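# Open printer door, remove build plate, set it down

## Task

Swing the 3-D printer's door fully open and leave it that way. Pull out the build plate (the thin magnetic sheet resting on the heated bed) with the printed part still attached, and set it down lying flat on the printer's supporting surface, away from both the printer and its door. At the end the printer must be in its original spot and orientation, and the surrounding objects must be in their original places and upright (a slight nudge that leaves one close to where it was is acceptable). Nothing may depend on the robot to stay in place at the end; release everything and move the grippers away.

## Robot and tools

Robot: two arms, left_arm and right_arm, each with six joints and a parallel gripper. Joint order everywhere (commands and result lists) is waist, shoulder, elbow, wrist pitch, wrist yaw, wrist roll; trust this order only. Stated joint ranges in radians, same for both arms: waist -2.880 to 2.880, shoulder 0.000 to 3.142, elbow 0.000 to 3.019, wrist pitch -1.693 to 1.571, wrist yaw -1.571 to 1.571, wrist roll -2.094 to 2.094. Actual ends may differ by up to 0.019 rad.

Scene frame: origin on the table surface midway between the arms, +x out across the table, +z up, left_arm sits toward +y. The arm names do not match image left/right. Gripper fingers extend along the gripper's +z axis and close along its y axis; the reported end_effector_position is the point between the pads, roughly 1 cm short of the tips, and can be somewhat wrong at long reach.

Row format (used by both execute_actions and move): one flat list of 14 numbers, each in [-1, 1]. First 7 belong to left_arm: six joint offsets then gripper opening; next 7 are the same for right_arm. Both arms must always be included. Joint numbers are scaled offsets, not poses: 1.0 equals 1.264 rad waist, 1.32 shoulder, 1.276 elbow, 1.83 wrist pitch, 1.686 wrist yaw, 2.022 wrist roll. Gripper opening is absolute: +1 fully open, -1 closed.

execute_actions(actions): a list of actions; each action is a table of up to 15 rows, one row per 1/30 s control step; if shorter, the final row repeats to fill 15 steps (0.5 s). Within an action, joint offsets are measured from the arm's angles at the start of that action (for the first action, from the last reported angles), not from the preceding row. An empty list just returns state and images. If any joint would be asked to go more than 0.019 rad beyond its range, the action is rejected for both arms; a malformed action or a failing first action rejects the whole call. Requests beyond a joint's real end are clipped there, reported as "joint sent to its limit" (absence of that line proves nothing).

move(target, speed, blocking): target is one 14-number row; its offsets are taken from the Joint positions in the latest result that printed them. All joints progress together along paths lasting 0.5 to 10 s, so grippers trace curves; paths ignore obstacles and the other arm. speed is the top rad/s of the joint with farthest to travel, 0.01 to 2, default 0.5. Faster moves hit harder, and targets set deep past a contact press harder. With blocking=false the call returns after 0.5 s while motion continues; use wait(0) to check it, and wait or stop before sending new rows or moves. The result adds a "move:" line: ending (done, off_target, moving, held, fault), limits=held or limits=none, and each arm's joint farthest from target.

wait(seconds): 0 to 10; lets time pass with arms holding their last command. stop(): brakes a running move (needs room); fingers keep moving. zoom_image(camera, region): region is [x0, y0, x1, y1] pixels, at most 504x504, from cam_high, cam_low (504x504) or cam_left_wrist, cam_right_wrist (616x616). show_instructions(): shows the scene's reference images (printer card pages). finished_scene(scene): pass the current scene's number once the goal is met and stable; irreversible.

Results: each gripper's pose (position in metres, quaternion wxyz); Joint positions and Joint velocities per arm (rad, rad/s, plus finger gap in m, 0.094 when open); Joint targets (what joints are currently driven toward); grip_measured on the command scale; step readings with HELD marking held-back steps; "joint command not followed" when the clearance check altered targets; FAULT, MOTOR HOT (from 85 °C) and OVER-TEMPERATURE FAULT (at 100 °C the arm goes limp and drops) lines. Camera calibrations are given per camera and are approximate.

Motion limits: each joint's target is kept within a lead of its measured angle (0.264 waist, 0.32 shoulder, 0.276 elbow, 0.33 wrist pitch, 0.186 wrist yaw, 0.522 wrist roll rad), and targets that would move a gripper more than 70 mm from where it is get scaled back, so big offsets take several actions. Zero offsets can let an arm sag; to hold, command back to the desired angles and then zeros, extending the aim if it still falls short.

Gripping: to hold, command an opening below grip_measured, about 0.03 lower for a firm grip. Pad force caps near 50 to 62 N, weaker on very thin parts like the build plate (under ~2 mm). Readings may be off by about 1 mm.

Avoid: arms colliding or pressing each other, fast impacts, shoving the printer (it must not shift or rotate), knocking nearby items over or off the table, dropping the plate, and long heavy holds that overheat motors. Occasional tugs on held parts or pushes on loose objects can happen. Finish by opening the grippers and backing away.

Each tool is called as name([rows], argument=value, ...), one row to a line, values as JSON.

Reference images:

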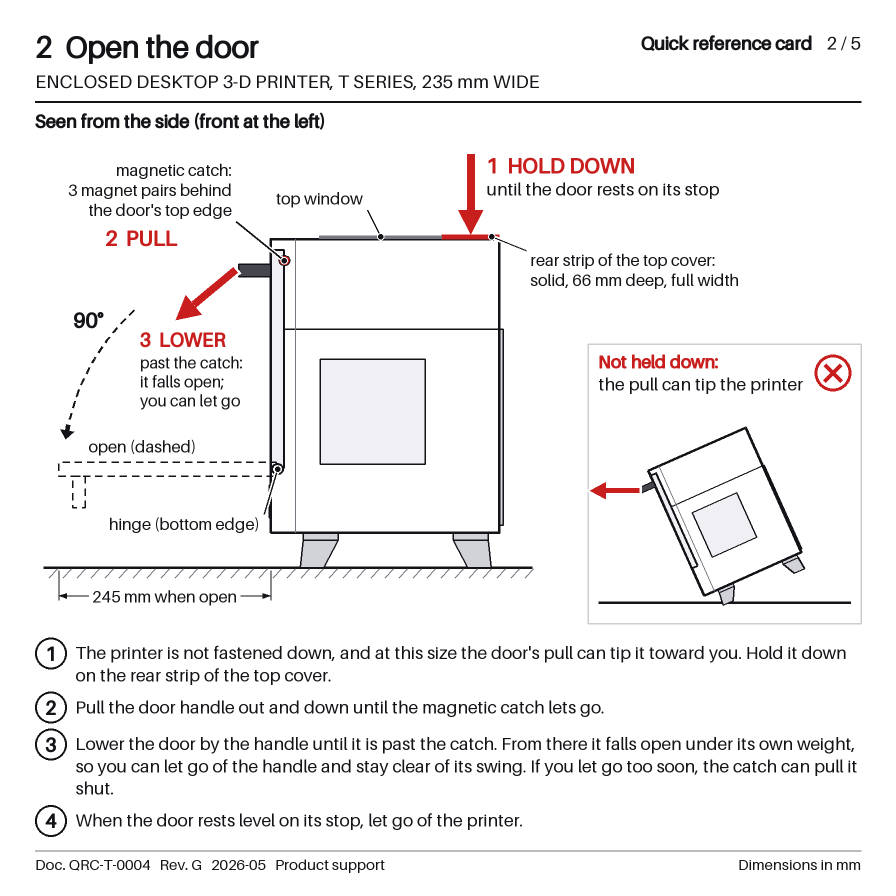

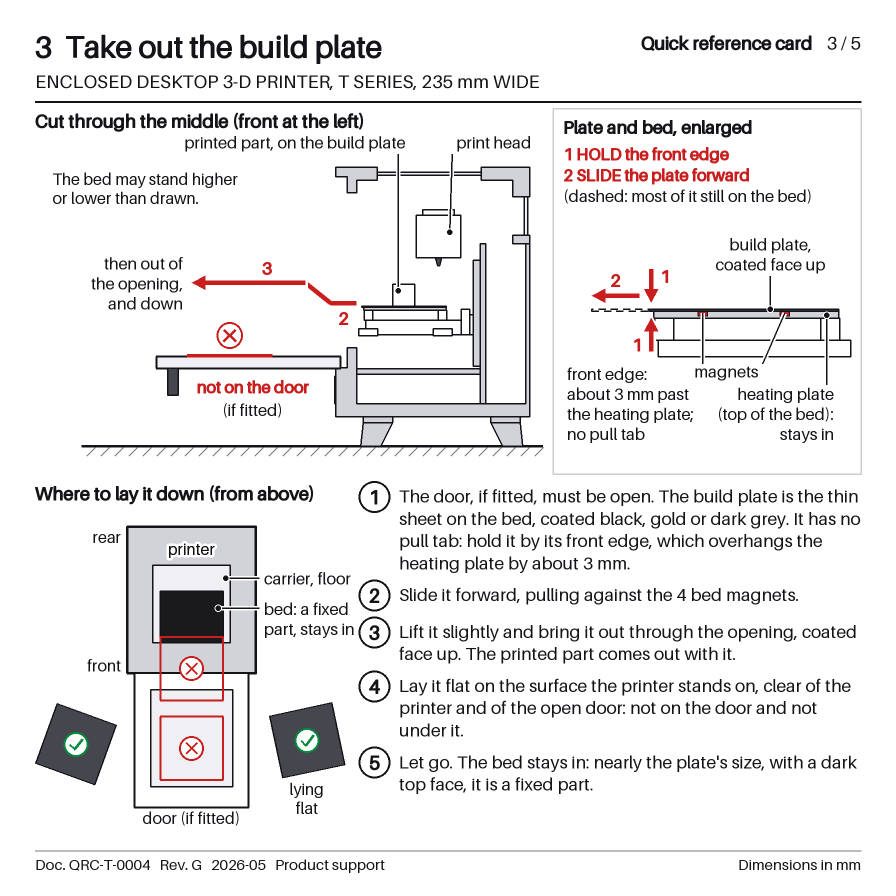

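## Session

execute_actions(actions=[])

Scene clock: 0.00 s.
left_arm: end_effector_position=(+0.5217, +0.2974, +0.4862) grip_measured=+1.000 end_effector_quat_wxyz=(+0.702, +0.005, +0.712, +0.001) | right_arm: end_effector_position=(+0.5160, -0.2981, +0.4886) grip_measured=+1.000 end_effector_quat_wxyz=(+0.705, +0.005, +0.709, +0.002)
Joint names: [waist, shoulder, elbow, wrist pitch, wrist yaw, wrist roll]
Joint positions: left_arm=[-0.003  1.054  1.045 -0.006  0.002  0.009  0.094] | right_arm=[ 0.009  1.038  1.035 -0.002  0.014  0.011  0.094]
Joint velocities: left_arm=[ 0.005 -0.024  0.007  0.007  0.007 -0.037  0.   ] | right_arm=[-0.005  0.005 -0.002  0.002  0.007 -0.007  0.   ]
Motor temperatures (°C, as the motors report them): left_arm=[25 26 28 26 24 27] | right_arm=[25 25 25 25 26 25]
Joint targets: left_arm=[-0.003 1.058 1.068 -0.004 0.002 0.009] | right_arm=[0.009 1.035 1.070 0.004 0.014 0.011]

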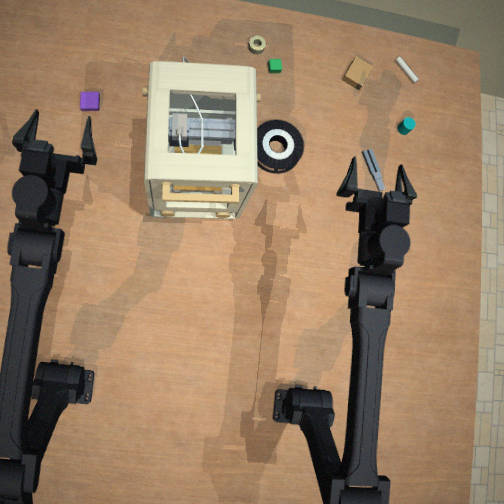

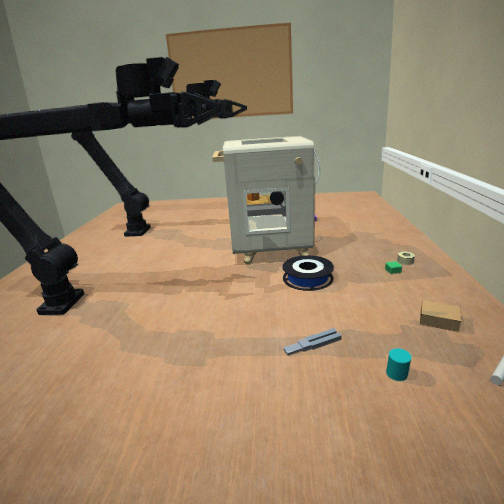

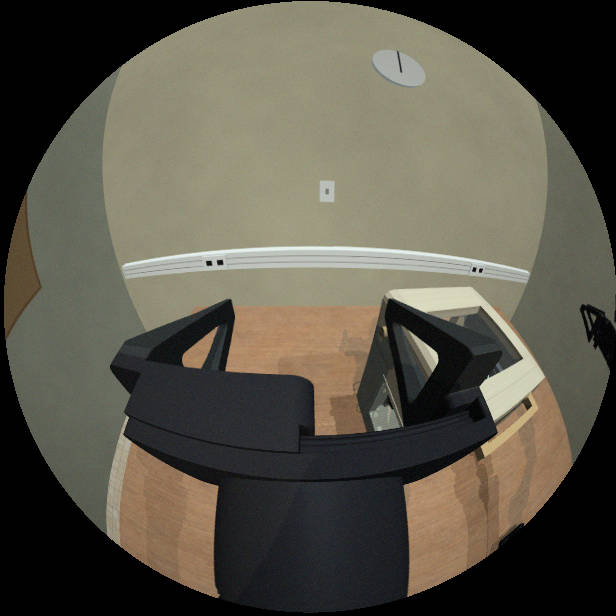

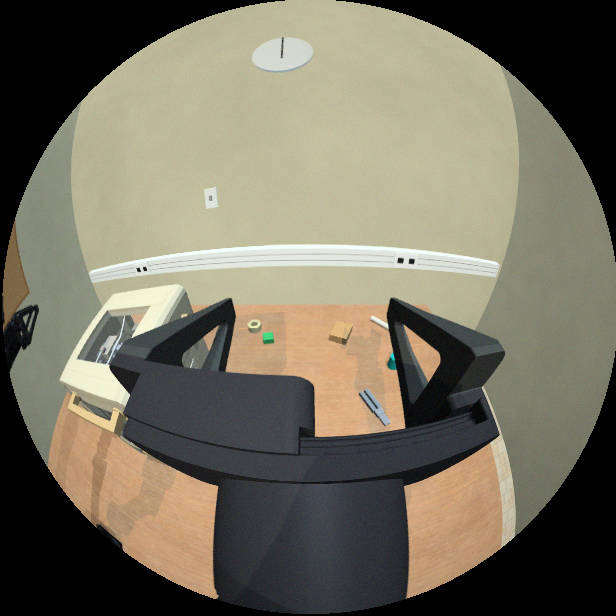

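zoom_image(camera="cam_high", region=[120, 40, 320, 240])

zoom_image(camera="cam_low", region=[190, 120, 350, 280])

move(target=[0,0.2,0,0,0,0,1, 0,0,0.2,0,0,0,1])

move(target=[0,0,0,0.2,0,0,1, 0,0,0,0,0.2,0,1])

Region (120, 40, 320, 240) of cam_high's 504x504 image, scaled by 2.520, with more detail than that image has.

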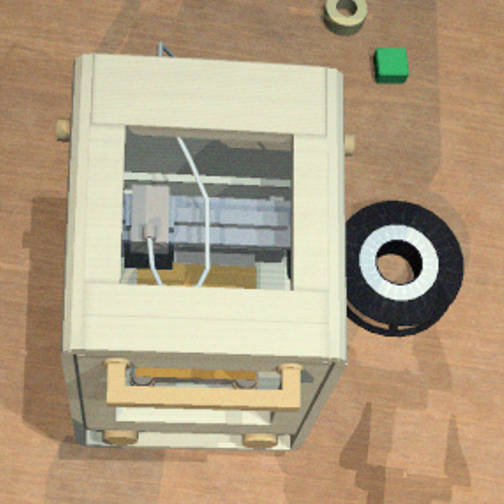

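Region (190, 120, 350, 280) of cam_low's 504x504 image, scaled by 3.150, with more detail than that image has.

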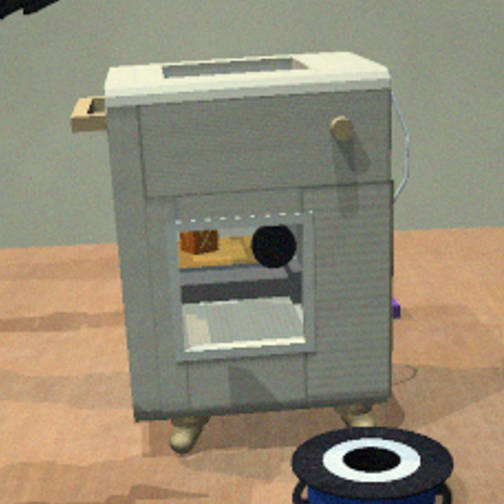

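Scene clock: 3.97 s.
left_arm: end_effector_position=(+0.5973, +0.2972, +0.3360) grip_measured=+1.000 end_effector_quat_wxyz=(+0.597, +0.006, +0.802, +0.001) | right_arm: end_effector_position=(+0.5036, -0.2982, +0.6137) grip_measured=+1.000 end_effector_quat_wxyz=(+0.773, +0.006, +0.635, +0.003)
Joint names: [waist, shoulder, elbow, wrist pitch, wrist yaw, wrist roll]
Joint positions: left_arm=[-0.003  1.324  1.039 -0.006  0.002  0.009  0.094] | right_arm=[ 0.009  1.037  1.235 -0.002  0.014  0.011  0.094]
Joint velocities: left_arm=[ 0.005 -0.015  0.002 -0.007 -0.051 -0.007  0.   ] | right_arm=[-0.005 -0.005  0.017 -0.002  0.007  0.066  0.   ]
Motor temperatures (°C, as the motors report them): left_arm=[25 26 30 26 24 27] | right_arm=[25 25 27 25 26 25]
Joint targets: left_arm=[-0.003 1.318 1.045 -0.006 0.002 0.009] | right_arm=[0.009 1.038 1.290 -0.002 0.014 0.011]
move: off_target (right_arm); limits=none; left_arm: farthest joint: the shoulder, 0.006 radians from its target (0.264 radians at the start); right_arm: farthest joint: the elbow, 0.055 radians from its target (0.255 radians at the start)
camera_calibration (this result's frames):
cam_left_wrist: T_world_to_cam=[[-0.0152932, -0.999882, -0.00144049, 0.307113], [-0.790211, 0.012969, -0.612697, 0.676386], [0.612644, -0.00823184, -0.790316, 0.0268705], [0, 0, 0, 1]] pos_world=[0.522722, 0.298526, 0.436098]
cam_right_wrist: T_world_to_cam=[[-0.00210898, -0.999777, -0.0210008, -0.28007], [-0.420694, 0.0199391, -0.906984, 0.778951], [0.9072, 0.00692211, -0.420642, -0.0756876], [0, 0, 0, 1]] pos_world=[0.395773, -0.295015, 0.668777]

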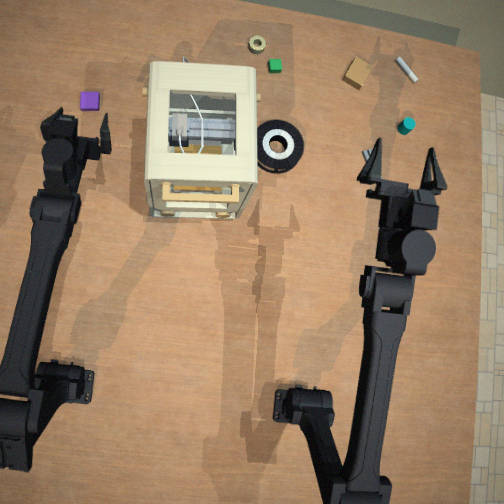

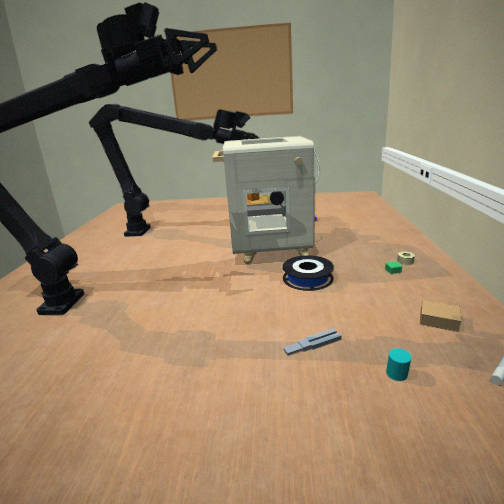

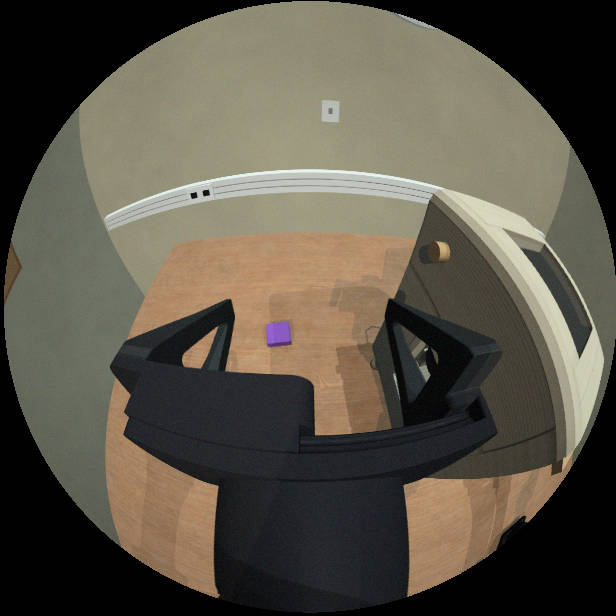

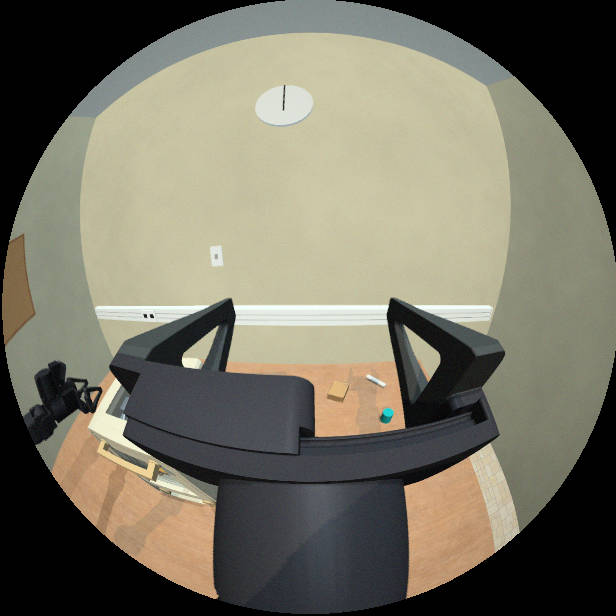

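Scene clock: 5.13 s.
left_arm: end_effector_position=(+0.6074, +0.2971, +0.4210) grip_measured=+1.000 end_effector_quat_wxyz=(+0.727, +0.005, +0.686, +0.001) | right_arm: end_effector_position=(+0.4940, -0.3546, +0.6116) grip_measured=+1.000 end_effector_quat_wxyz=(+0.762, +0.135, +0.625, -0.102)
Joint names: [waist, shoulder, elbow, wrist pitch, wrist yaw, wrist roll]
Joint positions: left_arm=[-0.003  1.324  1.039  0.343  0.002  0.009  0.094] | right_arm=[ 0.009  1.037  1.235 -0.002  0.349  0.011  0.094]
Joint velocities: left_arm=[-0.005 -0.005 -0.012 -0.012 -0.022 -0.037  0.   ] | right_arm=[-0.015 -0.015  0.002 -0.007  0.007 -0.037  0.   ]
Motor temperatures (°C, as the motors report them): left_arm=[25 26 30 26 24 27] | right_arm=[25 25 27 25 26 25]
Joint targets: left_arm=[-0.003 1.324 1.039 0.360 0.002 0.009] | right_arm=[0.009 1.037 1.235 -0.002 0.351 0.011]
move: done; limits=none; left_arm: farthest joint: the wrist pitch, 0.017 radians from its target (0.366 radians at the start); right_arm: farthest joint: the wrist yaw, 0.003 radians from its target (0.337 radians at the start)
camera_calibration (this result's frames):
cam_left_wrist: T_world_to_cam=[[-0.0140727, -0.999886, -0.00546628, 0.308311], [-0.532367, 0.0121201, -0.846427, 0.678434], [0.846396, -0.00900147, -0.532477, -0.162408], [0, 0, 0, 1]] pos_world=[0.502976, 0.298591, 0.489451]
cam_right_wrist: T_world_to_cam=[[-0.324197, -0.9422, -0.0845906, -0.118138], [-0.382706, 0.212406, -0.899122, 0.818897], [0.86512, -0.259119, -0.429447, -0.135595], [0, 0, 0, 1]] pos_world=[0.392402, -0.320384, 0.668064]

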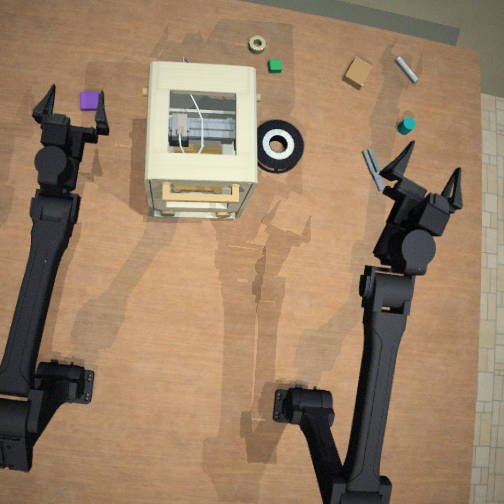

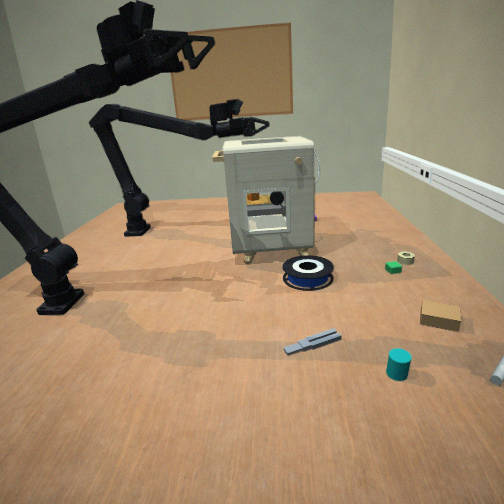

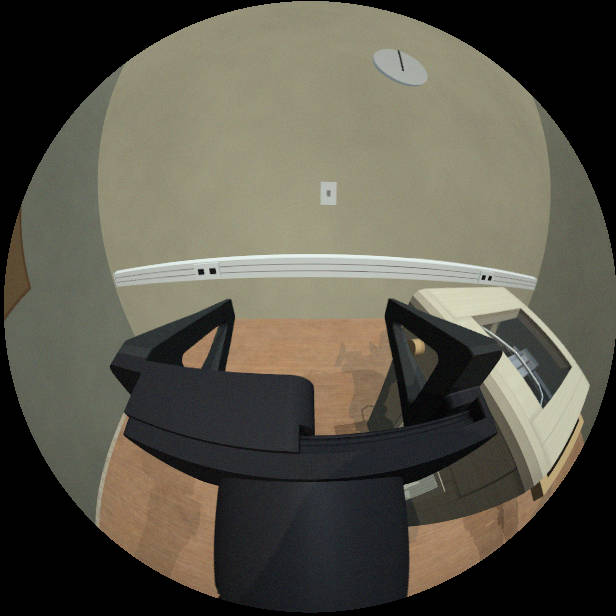

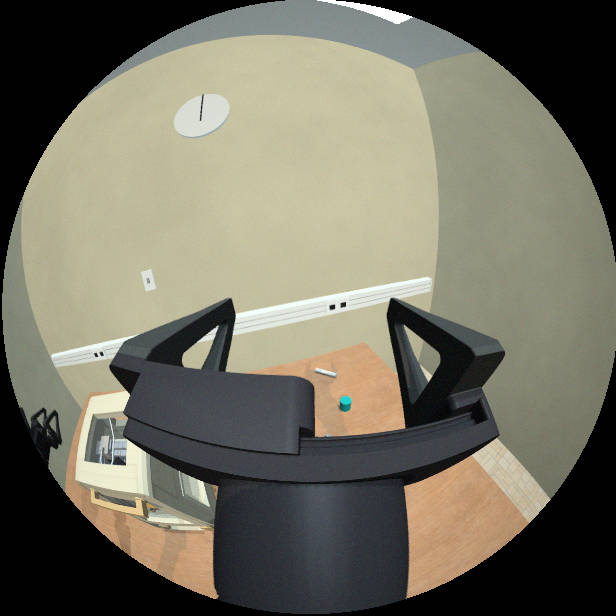

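move(target=[0,0.30,0.75,-0.69,0,0,-1, 0.2,0.396,0.56,-0.83,-0.207,-0.553,-0.2], speed=0.8)

move(target=[-0.19,0,0.04,0,0,0,-1, 0.26,0,0.04,0,0,0,-0.2])

Scene clock: 17.90 s.
left_arm: end_effector_position=(+0.7002, +0.2968, +0.4445) grip_measured=-0.982 end_effector_quat_wxyz=(+0.442, +0.006, +0.897, +0.000) | right_arm: end_effector_position=(+0.5203, -0.1660, +0.4064) grip_measured=-0.198 end_effector_quat_wxyz=(+0.178, -0.613, +0.766, -0.081)
Joint names: [waist, shoulder, elbow, wrist pitch, wrist yaw, wrist roll]
Joint positions: left_arm=[-0.003  1.693  1.947 -0.909  0.002  0.009  0.001] | right_arm=[ 0.253  1.55   1.878 -1.506  0.002 -1.098  0.038]
Joint velocities: left_arm=[-0.005 -0.034 -0.002  0.027 -0.051  0.022  0.   ] | right_arm=[-0.015 -0.005  0.012  0.002 -0.037 -0.037 -0.001]
Motor temperatures (°C, as the motors report them): left_arm=[25 27 33 26 24 27] | right_arm=[25 25 31 25 26 25]
Joint targets: left_arm=[-0.003 1.720 1.996 -0.920 0.002 0.009] | right_arm=[0.262 1.560 1.949 -1.521 -0.000 -1.107]
move: off_target (left_arm, right_arm); limits=none; left_arm: farthest joint: the elbow, 0.049 radians from its target (0.957 radians at the start); right_arm: farthest joint: the elbow, 0.072 radians from its target (0.715 radians at the start)
camera_calibration (this result's frames):
cam_left_wrist: T_world_to_cam=[[-0.0150233, -0.999883, 0.00291218, 0.30638], [-0.956208, 0.0135155, -0.292377, 0.797799], [0.292303, -0.00717712, -0.956299, 0.347366], [0, 0, 0, 1]] pos_world=[0.665929, 0.298055, 0.564551]
cam_right_wrist: T_world_to_cam=[[0.908258, -0.242441, 0.341012, -0.647324], [-0.373983, -0.83587, 0.401817, -0.102915], [0.187625, -0.492487, -0.849855, 0.286992], [0, 0, 0, 1]] pos_world=[0.495602, -0.101622, 0.506]

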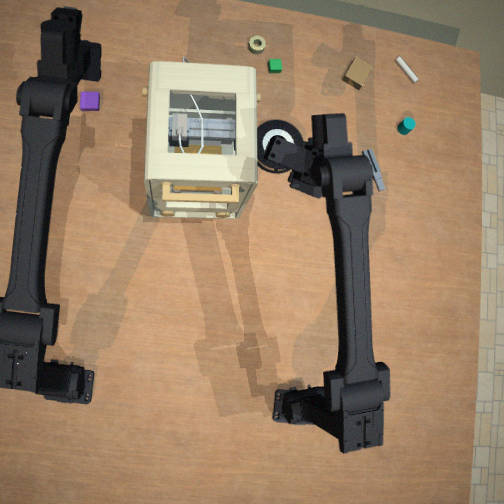

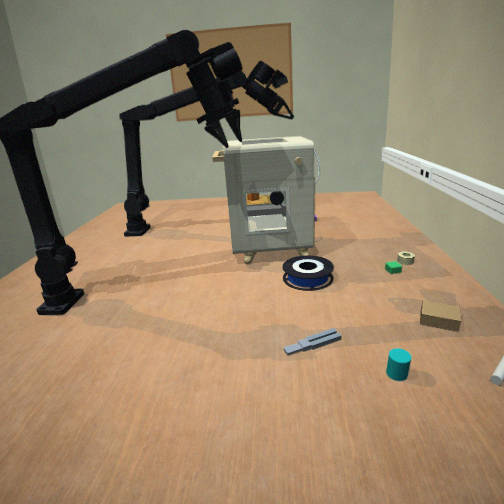

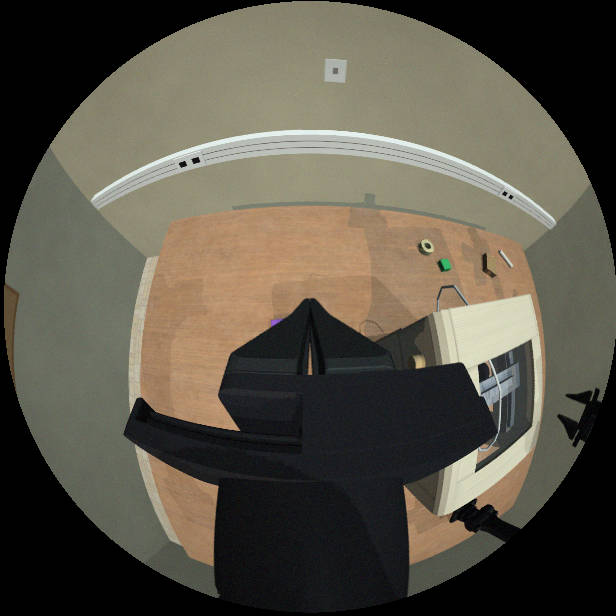

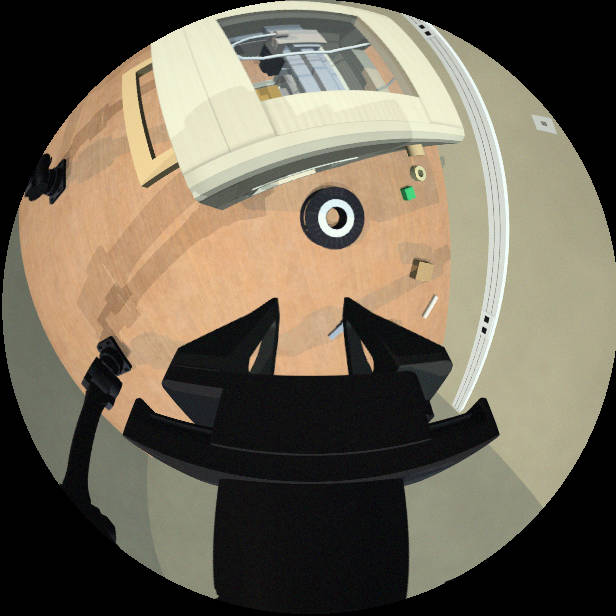

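Scene clock: 18.97 s.
left_arm: end_effector_position=(+0.6789, +0.1287, +0.4445) grip_measured=-0.982 end_effector_quat_wxyz=(+0.439, +0.115, +0.890, -0.053) | right_arm: end_effector_position=(+0.4478, -0.0031, +0.4064) grip_measured=-0.198 end_effector_quat_wxyz=(-0.188, +0.732, -0.653, +0.050)
Joint names: [waist, shoulder, elbow, wrist pitch, wrist yaw, wrist roll]
Joint positions: left_arm=[-0.246  1.693  1.947 -0.909  0.002  0.009  0.001] | right_arm=[ 0.587  1.55   1.878 -1.506  0.002 -1.098  0.038]
Joint velocities: left_arm=[-0.005 -0.015  0.002 -0.007 -0.007  0.11   0.001] | right_arm=[ 0.005 -0.005 -0.022  0.007 -0.007  0.007  0.   ]
Motor temperatures (°C, as the motors report them): left_arm=[25 27 33 26 24 27] | right_arm=[25 25 31 25 26 25]
Joint targets: left_arm=[-0.243 1.693 1.998 -0.909 0.002 0.009] | right_arm=[0.582 1.550 1.929 -1.506 0.001 -1.098]
move: off_target (left_arm, right_arm); limits=none; left_arm: farthest joint: the elbow, 0.051 radians from its target (0.051 radians at the start); right_arm: farthest joint: the elbow, 0.052 radians from its target (0.052 radians at the start)
camera_calibration (this result's frames):
cam_left_wrist: T_world_to_cam=[[-0.2548, -0.966989, 0.00291218, 0.296512], [-0.924955, 0.242844, -0.292377, 0.729001], [0.282018, -0.0771913, -0.956299, 0.36837], [0, 0, 0, 1]] pos_world=[0.645958, 0.138125, 0.564551]
cam_right_wrist: T_world_to_cam=[[0.937585, 0.0681528, 0.341012, -0.554146], [-0.0798362, -0.912233, 0.401817, -0.125824], [0.338468, -0.403963, -0.849855, 0.313549], [0, 0, 0, 1]] pos_world=[0.403388, 0.0496481, 0.506]

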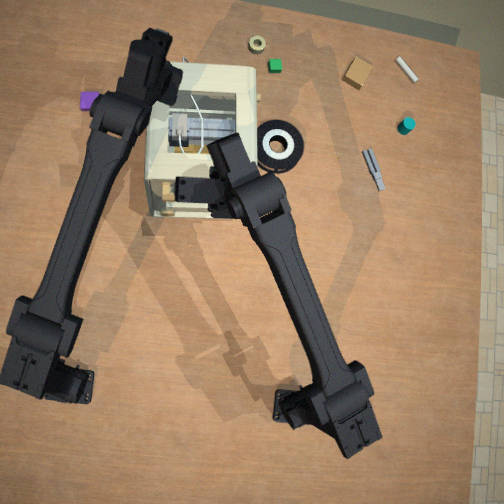

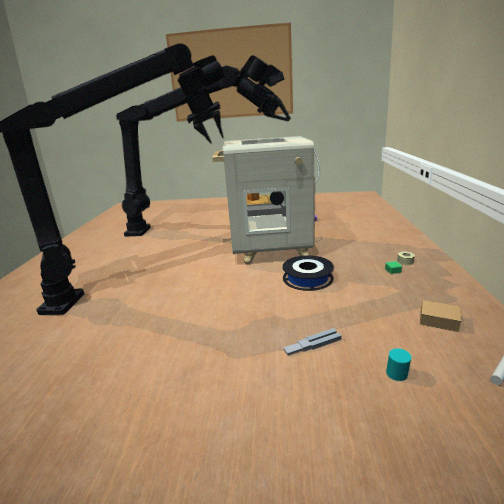

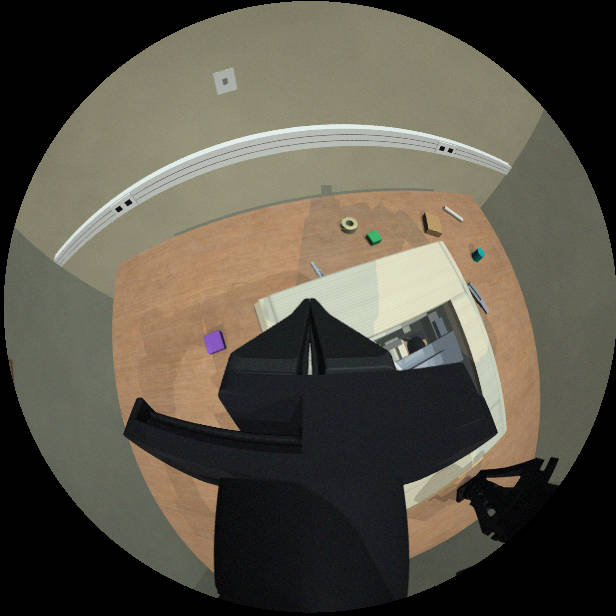

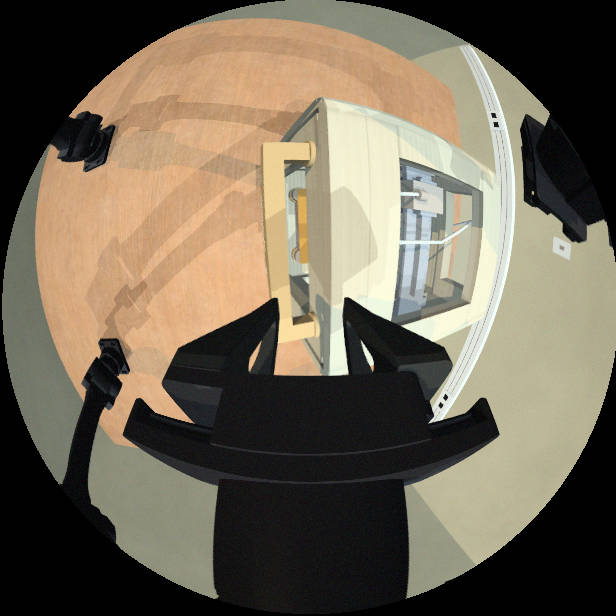

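move(target=[0,0,-0.09,0,0,0,-1, 0.03,-0.055,-0.103,0.036,0,0,-0.2], speed=0.2)

Scene clock: 22.57 s.
left_arm: end_effector_position=(+0.6696, +0.1310, +0.3919) grip_measured=-0.982 end_effector_quat_wxyz=(+0.397, +0.117, +0.909, -0.048) | right_arm: end_effector_position=(+0.4248, -0.0018, +0.3815) grip_measured=-0.198 end_effector_quat_wxyz=(-0.177, +0.742, -0.645, +0.045)
Joint names: [waist, shoulder, elbow, wrist pitch, wrist yaw, wrist roll]
Joint positions: left_arm=[-0.246  1.687  1.846 -0.907  0.002  0.009  0.001] | right_arm=[ 0.613  1.497  1.755 -1.462  0.002 -1.098  0.038]
Joint velocities: left_arm=[-0.005 -0.005  0.017  0.012 -0.007  0.081 -0.   ] | right_arm=[-0.015 -0.015  0.007 -0.007 -0.007 -0.022 -0.001]
Motor temperatures (°C, as the motors report them): left_arm=[25 28 34 26 24 27] | right_arm=[25 26 31 25 26 25]
Joint targets: left_arm=[-0.246 1.693 1.833 -0.909 0.003 0.009] | right_arm=[0.625 1.477 1.746 -1.441 0.002 -1.098]
move: off_target (right_arm); limits=none; left_arm: farthest joint: the elbow, 0.013 radians from its target (0.115 radians at the start); right_arm: farthest joint: the wrist pitch, 0.022 radians from its target (0.066 radians at the start)
camera_calibration (this result's frames):
cam_left_wrist: T_world_to_cam=[[-0.254487, -0.967068, 0.00399428, 0.295929], [-0.947373, 0.248471, -0.201858, 0.683256], [0.194218, -0.0551545, -0.979407, 0.385791], [0, 0, 0, 1]] pos_world=[0.64768, 0.137693, 0.514586]
cam_right_wrist: T_world_to_cam=[[0.942139, 0.0978847, 0.320614, -0.518277], [-0.0471614, -0.908203, 0.415864, -0.135687], [0.331889, -0.406922, -0.851037, 0.303997], [0, 0, 0, 1]] pos_world=[0.380996, 0.051203, 0.481307]

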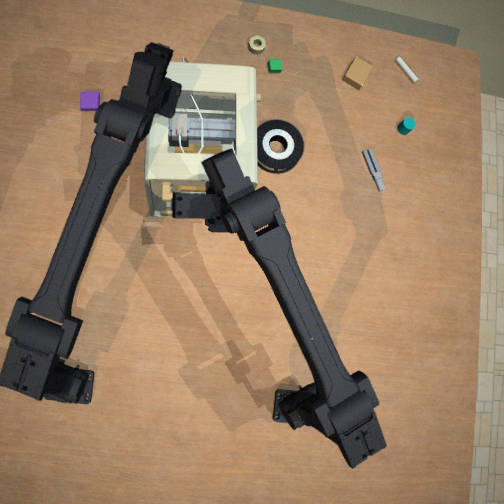

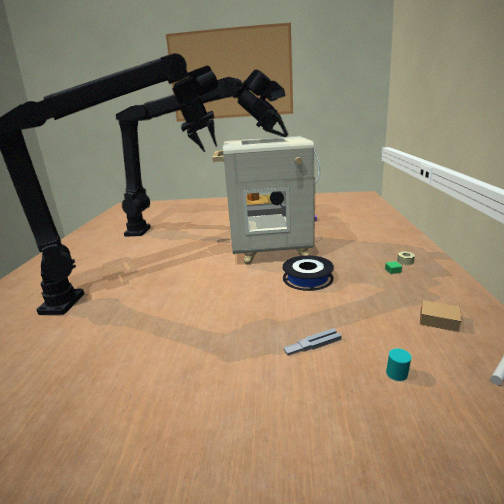

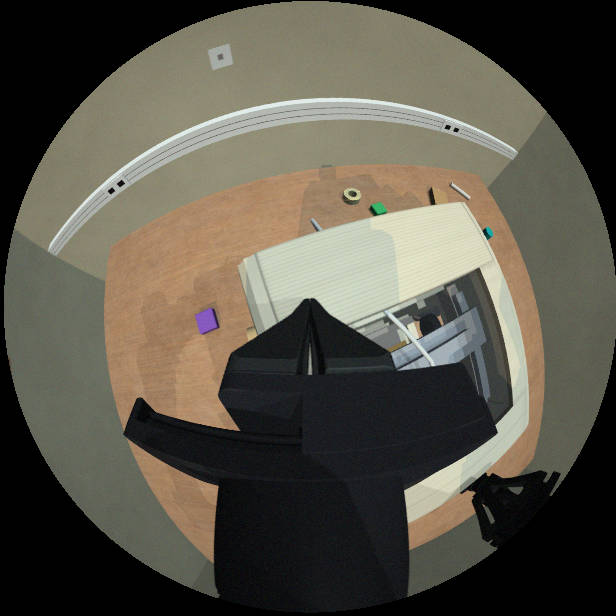

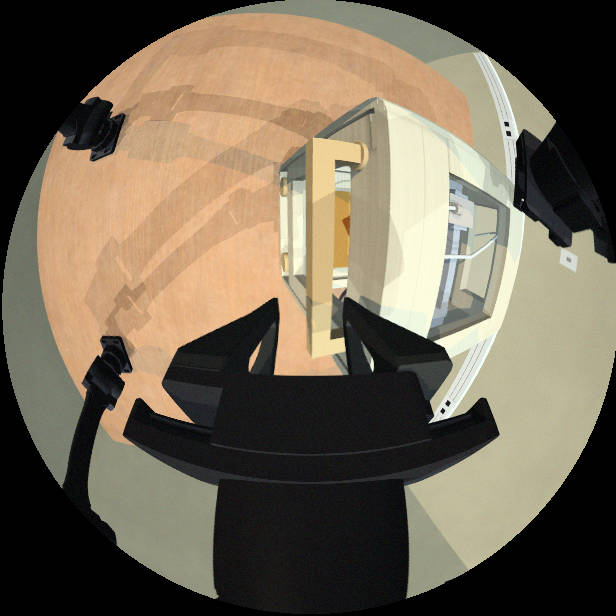

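move(target=[0,0.05,0.085,0,0,0,-1, 0.015,0.028,-0.057,0.062,0,0,-0.2], speed=0.1)

Scene clock: 25.30 s.
left_arm: end_effector_position=(+0.6854, +0.1271, +0.3985) grip_measured=-0.982 end_effector_quat_wxyz=(+0.406, +0.116, +0.905, -0.049) | right_arm: end_effector_position=(+0.4371, +0.0104, +0.3479) grip_measured=-0.198 end_effector_quat_wxyz=(-0.179, +0.744, -0.643, +0.045)
Joint names: [waist, shoulder, elbow, wrist pitch, wrist yaw, wrist roll]
Joint positions: left_arm=[-0.246  1.726  1.905 -0.907  0.002  0.009  0.001] | right_arm=[ 0.619  1.52   1.691 -1.37   0.002 -1.098  0.038]
Joint velocities: left_arm=[-0.015  0.005  0.012 -0.012  0.037 -0.081  0.   ] | right_arm=[-0.005  0.005  0.002  0.012  0.007 -0.007 -0.001]
Motor temperatures (°C, as the motors report them): left_arm=[25 28 34 26 24 27] | right_arm=[25 26 31 25 26 25]
Joint targets: left_arm=[-0.246 1.753 1.954 -0.907 0.002 0.009] | right_arm=[0.633 1.533 1.683 -1.349 0.002 -1.098]
move: off_target (left_arm, right_arm); limits=none; left_arm: farthest joint: the elbow, 0.050 radians from its target (0.109 radians at the start); right_arm: farthest joint: the wrist pitch, 0.022 radians from its target (0.114 radians at the start)
camera_calibration (this result's frames):
cam_left_wrist: T_world_to_cam=[[-0.254563, -0.967049, 0.00376283, 0.296231], [-0.943221, 0.247428, -0.221617, 0.705719], [0.213383, -0.0599646, -0.975127, 0.374814], [0, 0, 0, 1]] pos_world=[0.661079, 0.13433, 0.520775]
cam_right_wrist: T_world_to_cam=[[0.940601, 0.102202, 0.323765, -0.520779], [-0.0435993, -0.90936, 0.413719, -0.110879], [0.336702, -0.403261, -0.850889, 0.274088], [0, 0, 0, 1]] pos_world=[0.392725, 0.0629243, 0.447702]

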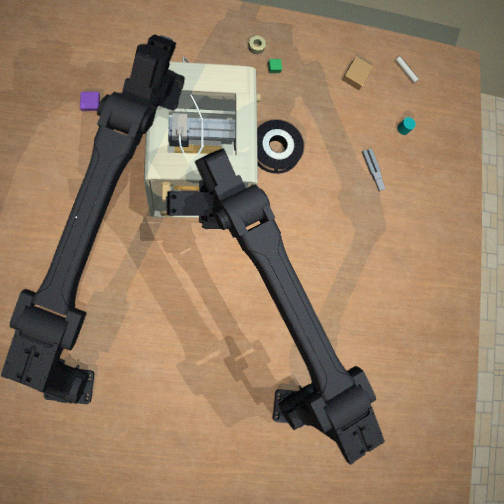

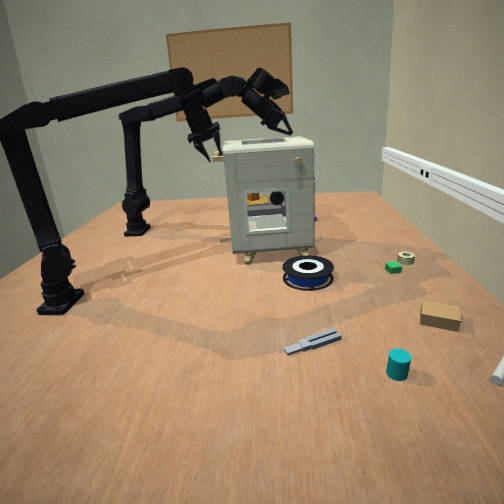

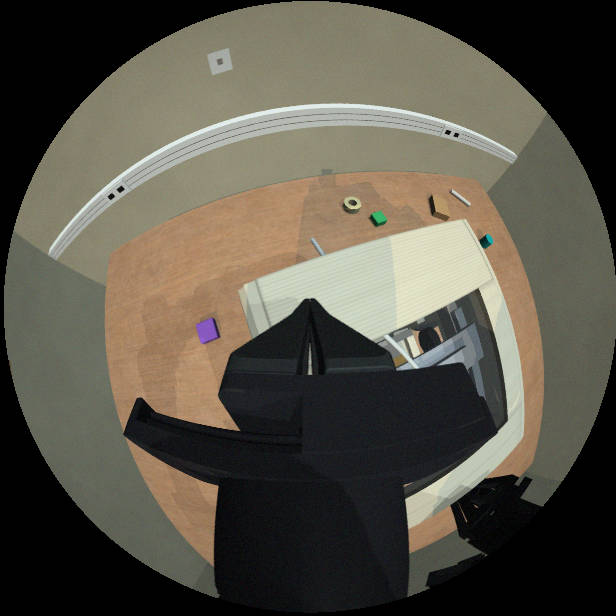

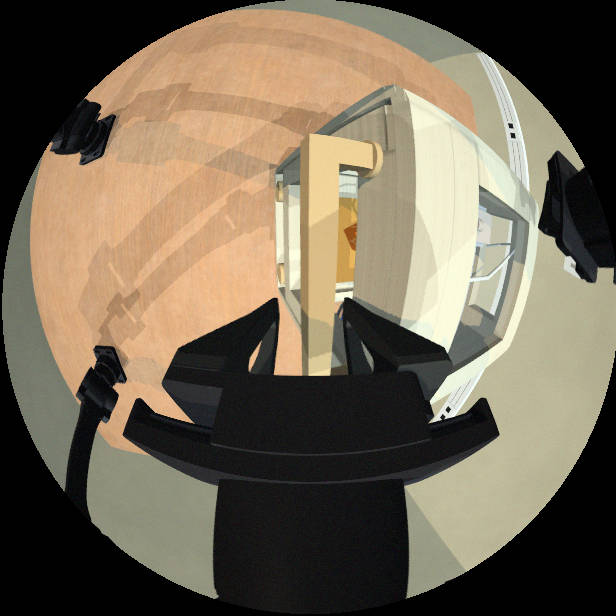

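move(target=[0,0.03,-0.09,0,0,0,-1, 0,0.01,-0.025,0.012,0,0,-0.2], speed=0.1)

zoom_image(camera="cam_low", region=[170, 90, 330, 250])

Scene clock: 27.63 s.
left_arm: end_effector_position=(+0.6770, +0.1292, +0.3885) grip_measured=-0.982 end_effector_quat_wxyz=(+0.405, +0.117, +0.906, -0.049) | right_arm: end_effector_position=(+0.4340, +0.0082, +0.3375) grip_measured=-0.198 end_effector_quat_wxyz=(-0.168, +0.745, -0.644, +0.042)
Joint names: [waist, shoulder, elbow, wrist pitch, wrist yaw, wrist roll]
Joint positions: left_arm=[-0.246  1.698  1.843 -0.876  0.002  0.009  0.001] | right_arm=[ 0.619  1.52   1.668 -1.37   0.002 -1.098  0.038]
Joint velocities: left_arm=[-0.015 -0.005  0.007  0.002  0.022  0.037  0.   ] | right_arm=[-0.005 -0.015  0.012 -0.007  0.037  0.051 -0.001]
Motor temperatures (°C, as the motors report them): left_arm=[25 28 34 26 24 27] | right_arm=[25 26 31 26 26 25]
Joint targets: left_arm=[-0.246 1.763 1.792 -0.906 0.002 0.009] | right_arm=[0.619 1.533 1.659 -1.348 0.002 -1.098]
move: off_target (left_arm, right_arm); limits=none; left_arm: farthest joint: the shoulder, 0.068 radians from its target (0.040 radians at the start); right_arm: farthest joint: the wrist pitch, 0.022 radians from its target (0.022 radians at the start)
camera_calibration (this result's frames):
cam_left_wrist: T_world_to_cam=[[-0.254551, -0.967052, 0.00380224, 0.296146], [-0.943953, 0.247612, -0.218268, 0.694228], [0.210135, -0.0591493, -0.975882, 0.369296], [0, 0, 0, 1]] pos_world=[0.653101, 0.136333, 0.510791]
cam_right_wrist: T_world_to_cam=[[0.946366, 0.106307, 0.305106, -0.51049], [-0.0358988, -0.903876, 0.426285, -0.116338], [0.321095, -0.414375, -0.851582, 0.272463], [0, 0, 0, 1]] pos_world=[0.391448, 0.0620147, 0.437371]

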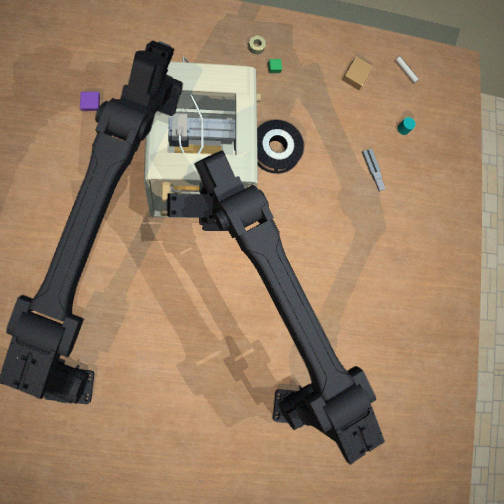

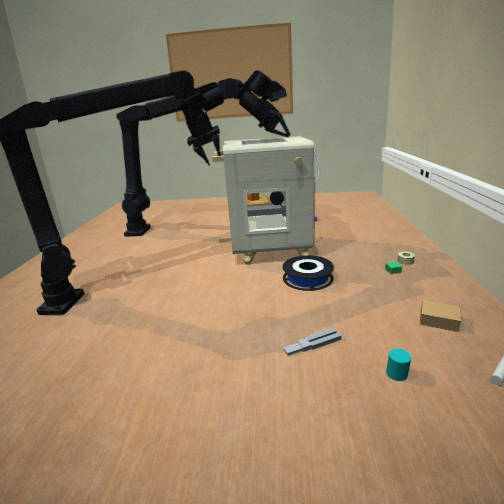

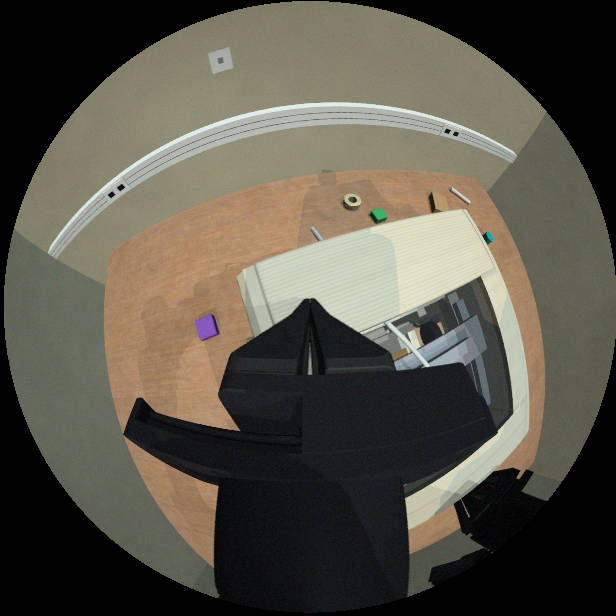

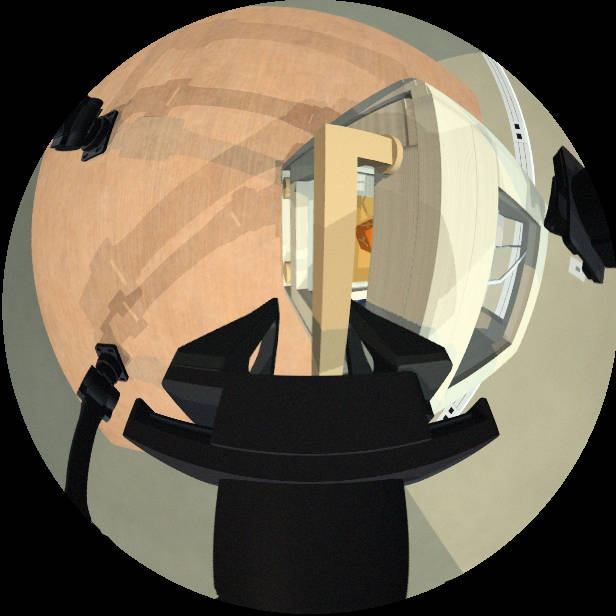

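Region (170, 90, 330, 250) of cam_low's 504x504 image, scaled by 3.150, with more detail than that image has.

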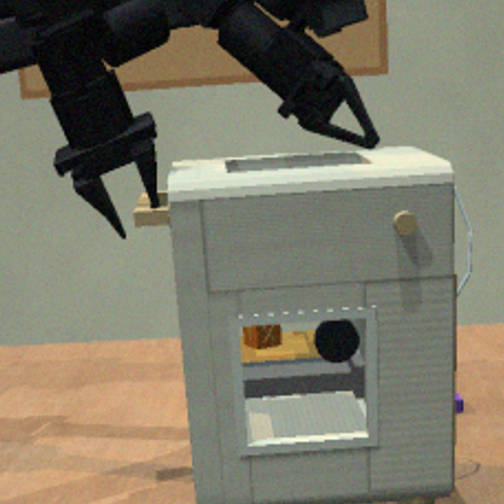

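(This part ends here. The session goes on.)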